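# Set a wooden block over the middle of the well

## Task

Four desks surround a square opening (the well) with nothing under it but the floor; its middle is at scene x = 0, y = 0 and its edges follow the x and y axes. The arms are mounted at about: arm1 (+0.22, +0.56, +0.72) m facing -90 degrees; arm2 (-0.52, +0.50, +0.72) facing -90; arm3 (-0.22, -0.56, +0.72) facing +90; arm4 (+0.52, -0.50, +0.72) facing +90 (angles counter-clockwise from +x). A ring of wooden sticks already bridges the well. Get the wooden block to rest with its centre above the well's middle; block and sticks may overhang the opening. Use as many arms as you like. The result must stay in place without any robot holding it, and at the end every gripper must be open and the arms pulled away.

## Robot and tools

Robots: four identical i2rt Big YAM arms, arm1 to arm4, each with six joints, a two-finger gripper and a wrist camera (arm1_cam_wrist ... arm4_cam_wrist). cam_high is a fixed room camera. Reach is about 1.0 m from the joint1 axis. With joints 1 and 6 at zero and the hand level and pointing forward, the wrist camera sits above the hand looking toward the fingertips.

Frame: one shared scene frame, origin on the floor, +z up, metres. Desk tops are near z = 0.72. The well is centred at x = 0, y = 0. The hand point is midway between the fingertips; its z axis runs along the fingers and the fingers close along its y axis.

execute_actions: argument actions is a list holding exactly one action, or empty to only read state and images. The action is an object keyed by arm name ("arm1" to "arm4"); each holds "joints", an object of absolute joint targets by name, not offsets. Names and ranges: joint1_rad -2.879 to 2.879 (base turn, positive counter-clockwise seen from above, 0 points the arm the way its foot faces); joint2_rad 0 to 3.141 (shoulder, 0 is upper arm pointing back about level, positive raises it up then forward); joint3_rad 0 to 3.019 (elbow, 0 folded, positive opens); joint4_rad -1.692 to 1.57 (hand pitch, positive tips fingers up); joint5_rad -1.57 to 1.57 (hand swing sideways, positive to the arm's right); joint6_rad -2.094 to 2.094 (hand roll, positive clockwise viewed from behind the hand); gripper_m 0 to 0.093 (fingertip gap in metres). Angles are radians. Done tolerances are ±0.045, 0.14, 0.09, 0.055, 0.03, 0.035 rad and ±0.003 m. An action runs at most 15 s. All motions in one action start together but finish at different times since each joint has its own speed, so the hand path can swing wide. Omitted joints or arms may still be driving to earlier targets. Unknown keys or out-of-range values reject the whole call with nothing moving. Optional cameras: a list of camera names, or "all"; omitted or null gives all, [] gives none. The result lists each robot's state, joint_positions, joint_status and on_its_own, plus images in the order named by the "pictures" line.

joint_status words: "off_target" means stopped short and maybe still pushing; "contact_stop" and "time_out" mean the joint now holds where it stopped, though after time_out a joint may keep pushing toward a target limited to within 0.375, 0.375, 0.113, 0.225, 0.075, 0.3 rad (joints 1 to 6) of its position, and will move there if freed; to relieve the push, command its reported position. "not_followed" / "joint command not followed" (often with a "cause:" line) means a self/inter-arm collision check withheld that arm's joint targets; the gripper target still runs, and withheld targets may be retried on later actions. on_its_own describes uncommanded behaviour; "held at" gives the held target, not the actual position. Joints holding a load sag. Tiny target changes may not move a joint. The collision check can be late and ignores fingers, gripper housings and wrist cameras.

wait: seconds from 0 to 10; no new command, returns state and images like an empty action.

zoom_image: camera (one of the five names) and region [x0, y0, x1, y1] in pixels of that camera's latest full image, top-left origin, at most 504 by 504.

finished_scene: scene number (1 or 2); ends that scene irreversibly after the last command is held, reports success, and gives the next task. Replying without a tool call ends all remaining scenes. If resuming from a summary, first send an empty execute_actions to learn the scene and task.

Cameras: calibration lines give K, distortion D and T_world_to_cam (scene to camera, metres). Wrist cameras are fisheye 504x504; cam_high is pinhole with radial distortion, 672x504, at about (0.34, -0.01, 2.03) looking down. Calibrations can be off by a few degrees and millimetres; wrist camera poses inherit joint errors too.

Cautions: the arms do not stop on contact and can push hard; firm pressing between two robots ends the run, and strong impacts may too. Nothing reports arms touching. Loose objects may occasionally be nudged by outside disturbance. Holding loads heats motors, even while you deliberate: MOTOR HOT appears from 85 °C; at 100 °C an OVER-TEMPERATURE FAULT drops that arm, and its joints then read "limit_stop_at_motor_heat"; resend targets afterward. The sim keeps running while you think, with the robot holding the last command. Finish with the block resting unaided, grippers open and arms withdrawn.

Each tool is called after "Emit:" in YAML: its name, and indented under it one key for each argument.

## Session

Emit:
execute_actions:
  actions: []

Emit:
zoom_image:
  camera: "cam_high"
  region: [140, 110, 540, 410]

Scene clock: 0.00 s.
Motor temperatures (°C, as the motors report them): arm1=[27 26 26 27 26 27] | arm2=[25 27 28 28 29 26] | arm3=[26 27 26 27 25 26] | arm4=[29 28 26 26 28 25]
arm1.joint_positions: joint1_rad=-0.061 joint2_rad=+0.609 joint3_rad=+1.427 joint4_rad=-1.432 joint5_rad=+0.211 joint6_rad=-0.083 gripper_m=+0.094
arm1.joint_status: not commanded
arm1.hand: x=+0.1692 y=+0.3607 z=+1.3408 quat_wxyz=(-0.235, -0.649, -0.597, +0.410) (m; scene frame)
arm2.joint_positions: joint1_rad=+0.130 joint2_rad=+0.426 joint3_rad=+1.453 joint4_rad=-1.405 joint5_rad=-0.057 joint6_rad=+0.141 gripper_m=+0.095
arm2.joint_status: not commanded
arm2.hand: x=-0.5009 y=+0.3705 z=+1.3464 quat_wxyz=(-0.460, -0.584, -0.585, +0.323) (m; scene frame)
arm3.joint_positions: joint1_rad=-0.320 joint2_rad=+0.509 joint3_rad=+1.410 joint4_rad=-1.477 joint5_rad=+0.277 joint6_rad=-0.176 gripper_m=+0.094
arm3.joint_status: not commanded
arm3.hand: x=-0.1193 y=-0.4234 z=+1.3465 quat_wxyz=(-0.469, +0.515, -0.704, -0.135) (m; scene frame)
arm4.joint_positions: joint1_rad=-0.250 joint2_rad=+0.537 joint3_rad=+1.415 joint4_rad=-1.442 joint5_rad=-0.199 joint6_rad=-0.039 gripper_m=+0.094
arm4.joint_status: not commanded
arm4.hand: x=+0.5329 y=-0.3149 z=+1.2969 quat_wxyz=(-0.334, +0.583, -0.651, -0.353) (m; scene frame)
pictures: arm1_cam_wrist, arm2_cam_wrist, arm3_cam_wrist, arm4_cam_wrist, cam_high
camera_calibration (this result's frames):
arm1_cam_wrist: T_world_to_cam=[[-0.969132, 0.172739, 0.175908, -0.132498], [0.10639, 0.936671, -0.333658, 0.0960991], [-0.222404, -0.304644, -0.926136, 1.51085], [0, 0, 0, 1]] pos_world=[0.197387, 0.393146, 1.45463]
arm2_cam_wrist: T_world_to_cam=[[-0.984016, -0.0969004, -0.149411, -0.257933], [-0.00340307, 0.849078, -0.528257, 0.402822], [0.17805, -0.519304, -0.835836, 1.52954], [0, 0, 0, 1]] pos_world=[-0.524774, 0.427275, 1.4527]
arm3_cam_wrist: T_world_to_cam=[[0.853741, -0.433548, 0.28838, -0.471138], [-0.332199, -0.87999, -0.339502, 0.0481456], [0.400962, 0.194047, -0.895307, 1.45805], [0, 0, 0, 1]] pos_world=[-0.166397, -0.444823, 1.45761]
arm4_cam_wrist: T_world_to_cam=[[0.996584, -0.0584474, -0.0583476, -0.478149], [-0.0759231, -0.92641, -0.368782, 0.2324], [-0.0324995, 0.371952, -0.927683, 1.45919], [0, 0, 0, 1]] pos_world=[0.541583, -0.355398, 1.41147]
Images, in order (width x height): arm1_cam_wrist 504x504, arm2_cam_wrist 504x504, arm3_cam_wrist 504x504, arm4_cam_wrist 504x504, cam_high 672x504.

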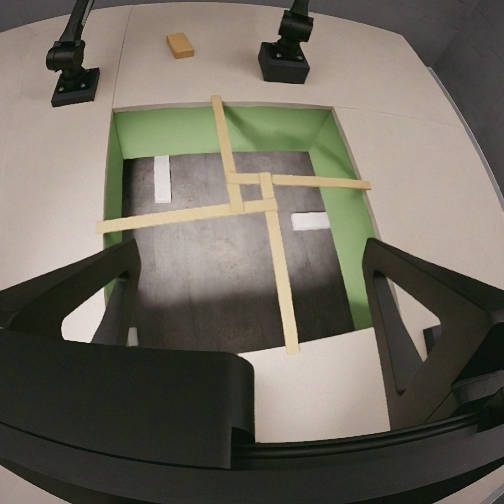

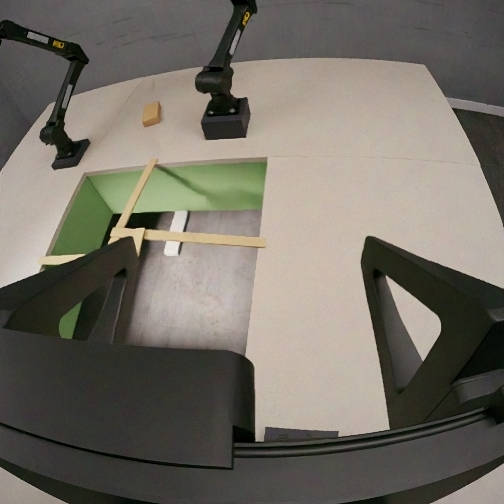

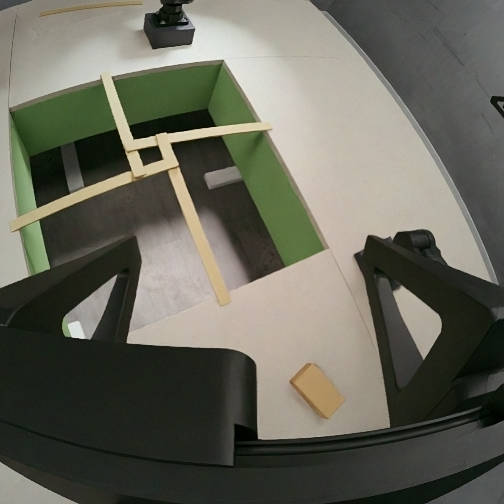

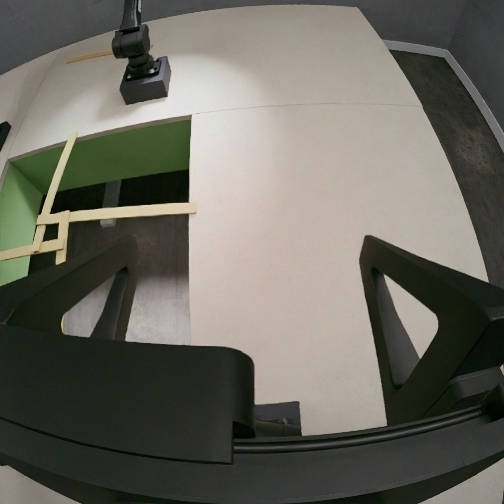

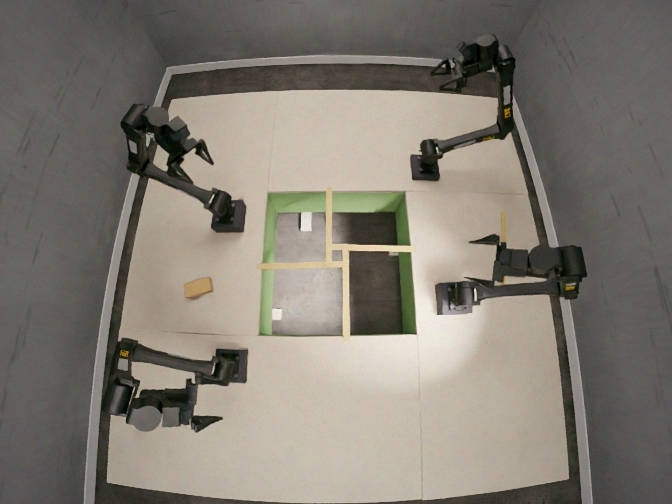

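Region (140, 110, 540, 410) of cam_high's 672x504 image, scaled by 1.260, with more detail than that image has; it fills the top 378 rows of this view, and the rest is white.

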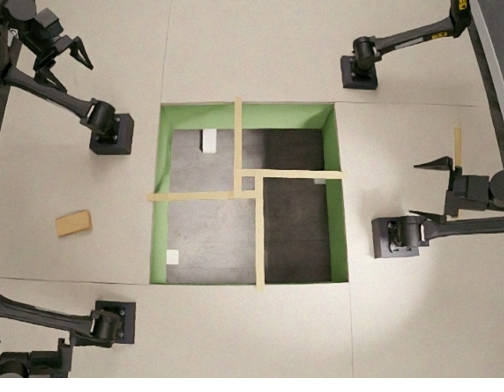

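Emit:
execute_actions:
  actions:
    - {"arm3":{"joints":{"joint1_rad":-1.923,"joint2_rad":1.6,"joint3_rad":0.95,"joint4_rad":-0.92,"joint5_rad":0,"joint6_rad":0.92}}}
  cameras: ["arm3_cam_wrist"]

Scene clock: 5.50 s.
Motor temperatures (°C, as the motors report them): arm1=[27 26 28 27 26 27] | arm2=[25 27 29 29 29 26] | arm3=[26 28 28 27 25 26] | arm4=[29 28 27 26 28 25]
arm1.joint_positions: joint1_rad=-0.061 joint2_rad=+0.609 joint3_rad=+1.427 joint4_rad=-1.432 joint5_rad=+0.211 joint6_rad=-0.083 gripper_m=+0.094
arm1.joint_status: not commanded
arm1.hand: x=+0.1692 y=+0.3607 z=+1.3408 quat_wxyz=(-0.235, -0.649, -0.597, +0.410) (m; scene frame)
arm2.joint_positions: joint1_rad=+0.130 joint2_rad=+0.426 joint3_rad=+1.453 joint4_rad=-1.405 joint5_rad=-0.057 joint6_rad=+0.141 gripper_m=+0.095
arm2.joint_status: not commanded
arm2.hand: x=-0.5009 y=+0.3705 z=+1.3464 quat_wxyz=(-0.460, -0.584, -0.585, +0.323) (m; scene frame)
arm3.joint_positions: joint1_rad=-1.926 joint2_rad=+1.594 joint3_rad=+0.957 joint4_rad=-0.930 joint5_rad=+0.000 joint6_rad=+0.906 gripper_m=+0.094
arm3.joint_status: all done
arm3.hand: x=+0.1623 y=-0.7065 z=+0.8372 quat_wxyz=(-0.001, -0.594, -0.804, -0.002) (m; scene frame)
arm4.joint_positions: joint1_rad=-0.250 joint2_rad=+0.537 joint3_rad=+1.415 joint4_rad=-1.442 joint5_rad=-0.199 joint6_rad=-0.039 gripper_m=+0.094
arm4.joint_status: not commanded
arm4.hand: x=+0.5329 y=-0.3149 z=+1.2969 quat_wxyz=(-0.334, +0.583, -0.651, -0.353) (m; scene frame)
pictures: arm3_cam_wrist
camera_calibration (this result's frames):
arm3_cam_wrist: T_world_to_cam=[[-0.957023, -0.289939, -0.00647783, -0.0452202], [-0.238047, 0.772588, 0.588593, 0.0949163], [-0.165651, 0.564839, -0.808403, 1.22524], [0, 0, 0, 1]] pos_world=[0.18228, -0.778504, 0.934326]
Images, in order (width x height): arm3_cam_wrist 504x504.

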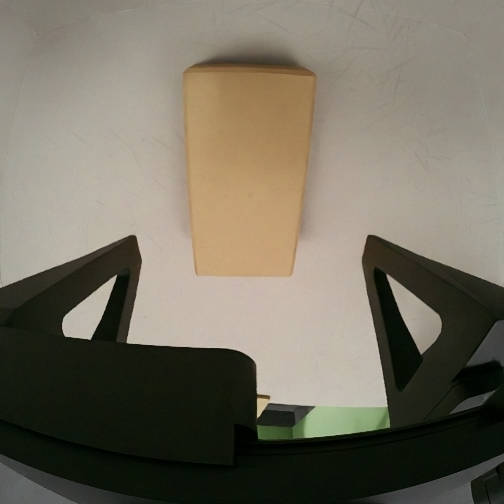

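Emit:
execute_actions:
  actions:
    - {"arm3":{"joints":{"joint2_rad":1.71,"joint3_rad":0.89,"joint4_rad":-0.75}}}
  cameras: []

Emit:
execute_actions:
  actions:
    - {"arm3":{"joints":{"joint2_rad":1.815,"joint3_rad":0.855,"joint4_rad":-0.61}}}
  cameras: ["arm3_cam_wrist"]

Scene clock: 8.23 s.
Motor temperatures (°C, as the motors report them): arm1=[27 26 29 28 26 27] | arm2=[25 27 29 29 29 26] | arm3=[26 28 28 27 25 26] | arm4=[29 28 28 26 28 25]
arm1.joint_positions: joint1_rad=-0.061 joint2_rad=+0.609 joint3_rad=+1.427 joint4_rad=-1.432 joint5_rad=+0.211 joint6_rad=-0.083 gripper_m=+0.094
arm1.joint_status: not commanded
arm1.hand: x=+0.1692 y=+0.3607 z=+1.3408 quat_wxyz=(-0.235, -0.649, -0.597, +0.410) (m; scene frame)
arm2.joint_positions: joint1_rad=+0.130 joint2_rad=+0.426 joint3_rad=+1.453 joint4_rad=-1.405 joint5_rad=-0.057 joint6_rad=+0.141 gripper_m=+0.095
arm2.joint_status: not commanded
arm2.hand: x=-0.5009 y=+0.3705 z=+1.3464 quat_wxyz=(-0.460, -0.584, -0.585, +0.323) (m; scene frame)
arm3.joint_positions: joint1_rad=-1.926 joint2_rad=+1.713 joint3_rad=+0.891 joint4_rad=-0.764 joint5_rad=+0.000 joint6_rad=+0.906 gripper_m=+0.094
arm3.joint_status: all done
arm3.hand: x=+0.1553 y=-0.7036 z=+0.7728 quat_wxyz=(+0.008, -0.595, -0.804, +0.001) (m; scene frame)
arm4.joint_positions: joint1_rad=-0.250 joint2_rad=+0.537 joint3_rad=+1.415 joint4_rad=-1.442 joint5_rad=-0.199 joint6_rad=-0.039 gripper_m=+0.094
arm4.joint_status: not commanded
arm4.hand: x=+0.5329 y=-0.3149 z=+1.2969 quat_wxyz=(-0.334, +0.583, -0.651, -0.353) (m; scene frame)
pictures: none
No camera images: the call's "cameras" was empty. Leave "cameras" out to get every camera's image.

Scene clock: 9.07 s.
Motor temperatures (°C, as the motors report them): arm1=[27 26 29 28 26 27] | arm2=[25 27 29 29 29 26] | arm3=[26 28 28 27 25 26] | arm4=[29 28 28 26 28 25]
arm1.joint_positions: joint1_rad=-0.061 joint2_rad=+0.609 joint3_rad=+1.427 joint4_rad=-1.432 joint5_rad=+0.211 joint6_rad=-0.083 gripper_m=+0.094
arm1.joint_status: not commanded
arm1.hand: x=+0.1692 y=+0.3607 z=+1.3408 quat_wxyz=(-0.235, -0.649, -0.597, +0.410) (m; scene frame)
arm2.joint_positions: joint1_rad=+0.130 joint2_rad=+0.426 joint3_rad=+1.453 joint4_rad=-1.405 joint5_rad=-0.057 joint6_rad=+0.141 gripper_m=+0.095
arm2.joint_status: not commanded
arm2.hand: x=-0.5009 y=+0.3705 z=+1.3464 quat_wxyz=(-0.460, -0.584, -0.585, +0.323) (m; scene frame)
arm3.joint_positions: joint1_rad=-1.927 joint2_rad=+1.792 joint3_rad=+0.863 joint4_rad=-0.626 joint5_rad=-0.001 joint6_rad=+0.908 gripper_m=+0.094
arm3.joint_status: all done
arm3.hand: x=+0.1598 y=-0.7058 z=+0.7363 quat_wxyz=(-0.007, -0.596, -0.803, -0.004) (m; scene frame)
arm4.joint_positions: joint1_rad=-0.250 joint2_rad=+0.537 joint3_rad=+1.415 joint4_rad=-1.442 joint5_rad=-0.199 joint6_rad=-0.039 gripper_m=+0.094
arm4.joint_status: not commanded
arm4.hand: x=+0.5329 y=-0.3149 z=+1.2969 quat_wxyz=(-0.334, +0.583, -0.651, -0.353) (m; scene frame)
pictures: arm3_cam_wrist
camera_calibration (this result's frames):
arm3_cam_wrist: T_world_to_cam=[[-0.957988, -0.28631, -0.0168939, -0.0376674], [-0.242116, 0.77573, 0.582771, 0.160356], [-0.153748, 0.562378, -0.81246, 1.14219], [0, 0, 0, 1]] pos_world=[0.178349, -0.777521, 0.833896]
Images, in order (width x height): arm3_cam_wrist 504x504.

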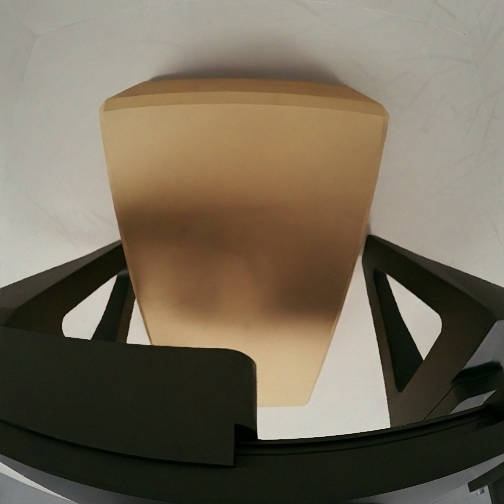

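Emit:
execute_actions:
  actions:
    - {"arm3":{"joints":{"joint2_rad":1.79,"gripper_m":0.04}}}
  cameras: []

Emit:
execute_actions:
  actions:
    - {"arm3":{"joints":{"joint2_rad":1.54,"joint3_rad":1.2,"joint4_rad":-1.23}}}
  cameras: []

Emit:
execute_actions:
  actions:
    - {"arm3":{"joints":{"joint1_rad":-0.362,"joint2_rad":2.05,"joint3_rad":1.61,"joint4_rad":-1.07,"joint6_rad":-0.374}}}
  cameras: ["arm3_cam_wrist"]

Emit:
execute_actions:
  actions:
    - {"arm3":{"joints":{"joint2_rad":2.16,"joint4_rad":-0.99}}}
  cameras: ["arm3_cam_wrist"]

Scene clock: 11.27 s.
Motor temperatures (°C, as the motors report them): arm1=[27 26 30 28 26 27] | arm2=[25 27 30 29 29 26] | arm3=[26 28 28 27 25 26] | arm4=[29 29 29 26 28 25]
arm1.joint_positions: joint1_rad=-0.061 joint2_rad=+0.609 joint3_rad=+1.427 joint4_rad=-1.432 joint5_rad=+0.211 joint6_rad=-0.083 gripper_m=+0.094
arm1.joint_status: not commanded
arm1.hand: x=+0.1692 y=+0.3607 z=+1.3408 quat_wxyz=(-0.235, -0.649, -0.597, +0.410) (m; scene frame)
arm2.joint_positions: joint1_rad=+0.130 joint2_rad=+0.426 joint3_rad=+1.453 joint4_rad=-1.405 joint5_rad=-0.057 joint6_rad=+0.141 gripper_m=+0.095
arm2.joint_status: not commanded
arm2.hand: x=-0.5009 y=+0.3705 z=+1.3464 quat_wxyz=(-0.460, -0.584, -0.585, +0.323) (m; scene frame)
arm3.joint_positions: joint1_rad=-1.927 joint2_rad=+1.792 joint3_rad=+0.863 joint4_rad=-0.623 joint5_rad=-0.001 joint6_rad=+0.909 gripper_m=+0.069
arm3.joint_status: gripper_m off_target (ended at +0.069, target +0.040); the others done
arm3.hand: x=+0.1605 y=-0.7060 z=+0.7363 quat_wxyz=(-0.009, -0.596, -0.803, -0.004) (m; scene frame)
arm4.joint_positions: joint1_rad=-0.250 joint2_rad=+0.537 joint3_rad=+1.415 joint4_rad=-1.442 joint5_rad=-0.199 joint6_rad=-0.039 gripper_m=+0.094
arm4.joint_status: not commanded
arm4.hand: x=+0.5329 y=-0.3149 z=+1.2969 quat_wxyz=(-0.334, +0.583, -0.651, -0.353) (m; scene frame)
pictures: none
No camera images: the call's "cameras" was empty. Leave "cameras" out to get every camera's image.

Scene clock: 12.57 s.
Motor temperatures (°C, as the motors report them): arm1=[27 26 30 28 26 27] | arm2=[25 27 30 29 29 26] | arm3=[26 28 28 27 25 26] | arm4=[29 29 29 26 28 25]
arm1.joint_positions: joint1_rad=-0.061 joint2_rad=+0.609 joint3_rad=+1.427 joint4_rad=-1.432 joint5_rad=+0.211 joint6_rad=-0.083 gripper_m=+0.094
arm1.joint_status: not commanded
arm1.hand: x=+0.1692 y=+0.3607 z=+1.3408 quat_wxyz=(-0.235, -0.649, -0.597, +0.410) (m; scene frame)
arm2.joint_positions: joint1_rad=+0.130 joint2_rad=+0.426 joint3_rad=+1.453 joint4_rad=-1.405 joint5_rad=-0.057 joint6_rad=+0.141 gripper_m=+0.095
arm2.joint_status: not commanded
arm2.hand: x=-0.5009 y=+0.3705 z=+1.3464 quat_wxyz=(-0.460, -0.584, -0.585, +0.323) (m; scene frame)
arm3.joint_positions: joint1_rad=-1.927 joint2_rad=+1.539 joint3_rad=+1.188 joint4_rad=-1.216 joint5_rad=-0.001 joint6_rad=+0.909 gripper_m=+0.069
arm3.joint_status: all done
arm3.hand: x=+0.1910 y=-0.7183 z=+0.9368 quat_wxyz=(-0.001, -0.596, -0.803, -0.002) (m; scene frame)
arm4.joint_positions: joint1_rad=-0.250 joint2_rad=+0.537 joint3_rad=+1.415 joint4_rad=-1.442 joint5_rad=-0.199 joint6_rad=-0.039 gripper_m=+0.094
arm4.joint_status: not commanded
arm4.hand: x=+0.5329 y=-0.3149 z=+1.2969 quat_wxyz=(-0.334, +0.583, -0.651, -0.353) (m; scene frame)
pictures: none
No camera images: the call's "cameras" was empty. Leave "cameras" out to get every camera's image.

Scene clock: 14.60 s.
Motor temperatures (°C, as the motors report them): arm1=[27 26 30 28 26 27] | arm2=[25 27 30 29 29 26] | arm3=[26 29 29 27 25 26] | arm4=[29 29 29 26 28 25]
arm1.joint_positions: joint1_rad=-0.061 joint2_rad=+0.609 joint3_rad=+1.427 joint4_rad=-1.432 joint5_rad=+0.211 joint6_rad=-0.083 gripper_m=+0.094
arm1.joint_status: not commanded
arm1.hand: x=+0.1692 y=+0.3607 z=+1.3408 quat_wxyz=(-0.235, -0.649, -0.597, +0.410) (m; scene frame)
arm2.joint_positions: joint1_rad=+0.130 joint2_rad=+0.426 joint3_rad=+1.453 joint4_rad=-1.405 joint5_rad=-0.057 joint6_rad=+0.141 gripper_m=+0.095
arm2.joint_status: not commanded
arm2.hand: x=-0.5009 y=+0.3705 z=+1.3464 quat_wxyz=(-0.460, -0.584, -0.585, +0.323) (m; scene frame)
arm3.joint_positions: joint1_rad=-0.353 joint2_rad=+2.078 joint3_rad=+1.579 joint4_rad=-1.066 joint5_rad=-0.003 joint6_rad=-0.360 gripper_m=+0.069
arm3.joint_status: all done
arm3.hand: x=-0.0020 y=+0.0020 z=+0.8044 quat_wxyz=(-0.003, +0.705, -0.709, -0.003) (m; scene frame)
arm4.joint_positions: joint1_rad=-0.250 joint2_rad=+0.537 joint3_rad=+1.415 joint4_rad=-1.442 joint5_rad=-0.199 joint6_rad=-0.039 gripper_m=+0.094
arm4.joint_status: not commanded
arm4.hand: x=+0.5329 y=-0.3149 z=+1.2969 quat_wxyz=(-0.334, +0.583, -0.651, -0.353) (m; scene frame)
pictures: arm3_cam_wrist
camera_calibration (this result's frames):
arm3_cam_wrist: T_world_to_cam=[[0.999949, -0.00959073, -0.00301059, 0.00329581], [-0.00604682, -0.813154, 0.582018, -0.4633], [-0.00803004, -0.58197, -0.813171, 0.777767], [0, 0, 0, 1]] pos_world=[0.000148365, 0.075935, 0.902116]
Images, in order (width x height): arm3_cam_wrist 504x504.

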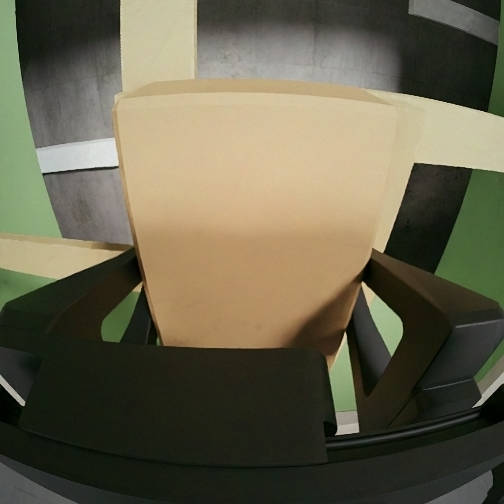

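Scene clock: 15.37 s.
Motor temperatures (°C, as the motors report them): arm1=[27 26 30 28 26 27] | arm2=[25 27 30 29 29 26] | arm3=[26 29 29 27 25 26] | arm4=[29 29 29 26 28 25]
arm1.joint_positions: joint1_rad=-0.061 joint2_rad=+0.609 joint3_rad=+1.427 joint4_rad=-1.432 joint5_rad=+0.211 joint6_rad=-0.083 gripper_m=+0.094
arm1.joint_status: not commanded
arm1.hand: x=+0.1692 y=+0.3607 z=+1.3408 quat_wxyz=(-0.235, -0.649, -0.597, +0.410) (m; scene frame)
arm2.joint_positions: joint1_rad=+0.130 joint2_rad=+0.426 joint3_rad=+1.453 joint4_rad=-1.405 joint5_rad=-0.057 joint6_rad=+0.141 gripper_m=+0.095
arm2.joint_status: not commanded
arm2.hand: x=-0.5009 y=+0.3705 z=+1.3464 quat_wxyz=(-0.460, -0.584, -0.585, +0.323) (m; scene frame)
arm3.joint_positions: joint1_rad=-0.353 joint2_rad=+2.099 joint3_rad=+1.586 joint4_rad=-1.018 joint5_rad=-0.003 joint6_rad=-0.361 gripper_m=+0.069
arm3.joint_status: all done
arm3.hand: x=+0.0025 y=+0.0135 z=+0.7950 quat_wxyz=(-0.019, +0.705, -0.709, -0.010) (m; scene frame)
arm4.joint_positions: joint1_rad=-0.250 joint2_rad=+0.537 joint3_rad=+1.415 joint4_rad=-1.442 joint5_rad=-0.199 joint6_rad=-0.039 gripper_m=+0.094
arm4.joint_status: not commanded
arm4.hand: x=+0.5329 y=-0.3149 z=+1.2969 quat_wxyz=(-0.334, +0.583, -0.651, -0.353) (m; scene frame)
pictures: arm3_cam_wrist
camera_calibration (this result's frames):
arm3_cam_wrist: T_world_to_cam=[[0.999917, -0.00858783, 0.00962198, -0.0111574], [-0.0124844, -0.83172, 0.555055, -0.426709], [0.00323607, -0.555129, -0.831758, 0.79125], [0, 0, 0, 1]] pos_world=[0.0032687, 0.0842478, 0.895083]
Images, in order (width x height): arm3_cam_wrist 504x504.

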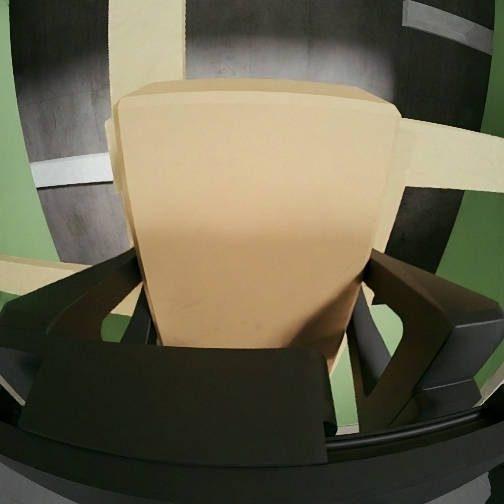

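Ring is high; contact. Same release as before.

Emit:
execute_actions:
  actions:
    - {"arm3":{"joints":{"joint2_rad":2.07,"joint4_rad":-1.08}}}
  cameras: []

Emit:
execute_actions:
  actions:
    - {"arm3":{"joints":{"gripper_m":0.093}}}
  cameras: []

Emit:
execute_actions:
  actions:
    - {"arm3":{"joints":{"joint2_rad":1.5,"joint4_rad":-1.4}}}
  cameras: ["arm3_cam_wrist"]

Scene clock: 17.83 s.
Motor temperatures (°C, as the motors report them): arm1=[27 26 31 28 26 27] | arm2=[25 27 30 29 29 26] | arm3=[26 29 30 27 25 26] | arm4=[29 29 30 26 28 25]
arm1.joint_positions: joint1_rad=-0.061 joint2_rad=+0.609 joint3_rad=+1.427 joint4_rad=-1.432 joint5_rad=+0.211 joint6_rad=-0.083 gripper_m=+0.094
arm1.joint_status: not commanded
arm1.hand: x=+0.1692 y=+0.3607 z=+1.3408 quat_wxyz=(-0.235, -0.649, -0.597, +0.410) (m; scene frame)
arm2.joint_positions: joint1_rad=+0.130 joint2_rad=+0.426 joint3_rad=+1.453 joint4_rad=-1.405 joint5_rad=-0.057 joint6_rad=+0.141 gripper_m=+0.095
arm2.joint_status: not commanded
arm2.hand: x=-0.5009 y=+0.3705 z=+1.3464 quat_wxyz=(-0.460, -0.584, -0.585, +0.323) (m; scene frame)
arm3.joint_positions: joint1_rad=-0.354 joint2_rad=+2.092 joint3_rad=+1.587 joint4_rad=-1.065 joint5_rad=-0.002 joint6_rad=-0.361 gripper_m=+0.069
arm3.joint_status: all done
arm3.hand: x=-0.0009 y=+0.0035 z=+0.7986 quat_wxyz=(-0.001, +0.705, -0.709, -0.002) (m; scene frame)
arm4.joint_positions: joint1_rad=-0.250 joint2_rad=+0.537 joint3_rad=+1.415 joint4_rad=-1.442 joint5_rad=-0.199 joint6_rad=-0.039 gripper_m=+0.094
arm4.joint_status: not commanded
arm4.hand: x=+0.5329 y=-0.3149 z=+1.2969 quat_wxyz=(-0.334, +0.583, -0.651, -0.353) (m; scene frame)
pictures: none
No camera images: the call's "cameras" was empty. Leave "cameras" out to get every camera's image.

Scene clock: 18.60 s.
Motor temperatures (°C, as the motors report them): arm1=[27 26 31 28 26 27] | arm2=[25 27 30 29 29 26] | arm3=[26 30 30 27 25 26] | arm4=[29 29 30 26 28 25]
arm1.joint_positions: joint1_rad=-0.061 joint2_rad=+0.609 joint3_rad=+1.427 joint4_rad=-1.432 joint5_rad=+0.211 joint6_rad=-0.083 gripper_m=+0.094
arm1.joint_status: not commanded
arm1.hand: x=+0.1692 y=+0.3607 z=+1.3408 quat_wxyz=(-0.235, -0.649, -0.597, +0.410) (m; scene frame)
arm2.joint_positions: joint1_rad=+0.130 joint2_rad=+0.426 joint3_rad=+1.453 joint4_rad=-1.405 joint5_rad=-0.057 joint6_rad=+0.141 gripper_m=+0.095
arm2.joint_status: not commanded
arm2.hand: x=-0.5009 y=+0.3705 z=+1.3464 quat_wxyz=(-0.460, -0.584, -0.585, +0.323) (m; scene frame)
arm3.joint_positions: joint1_rad=-0.354 joint2_rad=+2.079 joint3_rad=+1.587 joint4_rad=-1.066 joint5_rad=-0.002 joint6_rad=-0.361 gripper_m=+0.093
arm3.joint_status: all done
arm3.hand: x=-0.0003 y=+0.0051 z=+0.8064 quat_wxyz=(-0.006, +0.705, -0.709, -0.004) (m; scene frame)
arm4.joint_positions: joint1_rad=-0.250 joint2_rad=+0.537 joint3_rad=+1.415 joint4_rad=-1.442 joint5_rad=-0.199 joint6_rad=-0.039 gripper_m=+0.094
arm4.joint_status: not commanded
arm4.hand: x=+0.5329 y=-0.3149 z=+1.2969 quat_wxyz=(-0.334, +0.583, -0.651, -0.353) (m; scene frame)
pictures: none
No camera images: the call's "cameras" was empty. Leave "cameras" out to get every camera's image.

Scene clock: 20.10 s.
Motor temperatures (°C, as the motors report them): arm1=[27 26 31 28 26 27] | arm2=[25 27 30 29 29 26] | arm3=[26 30 30 27 25 26] | arm4=[29 29 30 26 28 25]
arm1.joint_positions: joint1_rad=-0.061 joint2_rad=+0.609 joint3_rad=+1.427 joint4_rad=-1.432 joint5_rad=+0.211 joint6_rad=-0.083 gripper_m=+0.094
arm1.joint_status: not commanded
arm1.hand: x=+0.1692 y=+0.3607 z=+1.3408 quat_wxyz=(-0.235, -0.649, -0.597, +0.410) (m; scene frame)
arm2.joint_positions: joint1_rad=+0.130 joint2_rad=+0.426 joint3_rad=+1.453 joint4_rad=-1.405 joint5_rad=-0.057 joint6_rad=+0.141 gripper_m=+0.095
arm2.joint_status: not commanded
arm2.hand: x=-0.5009 y=+0.3705 z=+1.3464 quat_wxyz=(-0.460, -0.584, -0.585, +0.323) (m; scene frame)
arm3.joint_positions: joint1_rad=-0.354 joint2_rad=+1.494 joint3_rad=+1.594 joint4_rad=-1.386 joint5_rad=-0.002 joint6_rad=-0.361 gripper_m=+0.093
arm3.joint_status: all done
arm3.hand: x=-0.0347 y=-0.0851 z=+1.1196 quat_wxyz=(-0.130, +0.698, -0.701, -0.060) (m; scene frame)
arm4.joint_positions: joint1_rad=-0.250 joint2_rad=+0.537 joint3_rad=+1.415 joint4_rad=-1.442 joint5_rad=-0.199 joint6_rad=-0.039 gripper_m=+0.094
arm4.joint_status: not commanded
arm4.hand: x=+0.5329 y=-0.3149 z=+1.2969 quat_wxyz=(-0.334, +0.583, -0.651, -0.353) (m; scene frame)
pictures: arm3_cam_wrist
camera_calibration (this result's frames):
arm3_cam_wrist: T_world_to_cam=[[0.995302, -0.0208022, 0.0945574, -0.0742548], [-0.0527971, -0.935267, 0.349982, -0.470038], [0.0811561, -0.35333, -0.931972, 1.13872], [0, 0, 0, 1]] pos_world=[-0.0433251, -0.0388096, 1.23279]
Images, in order (width x height): arm3_cam_wrist 504x504.

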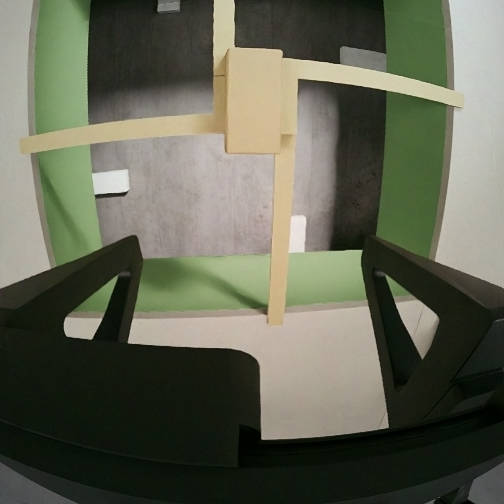

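Emit:
finished_scene:
  scene: 2

The scene is finished: the task was done.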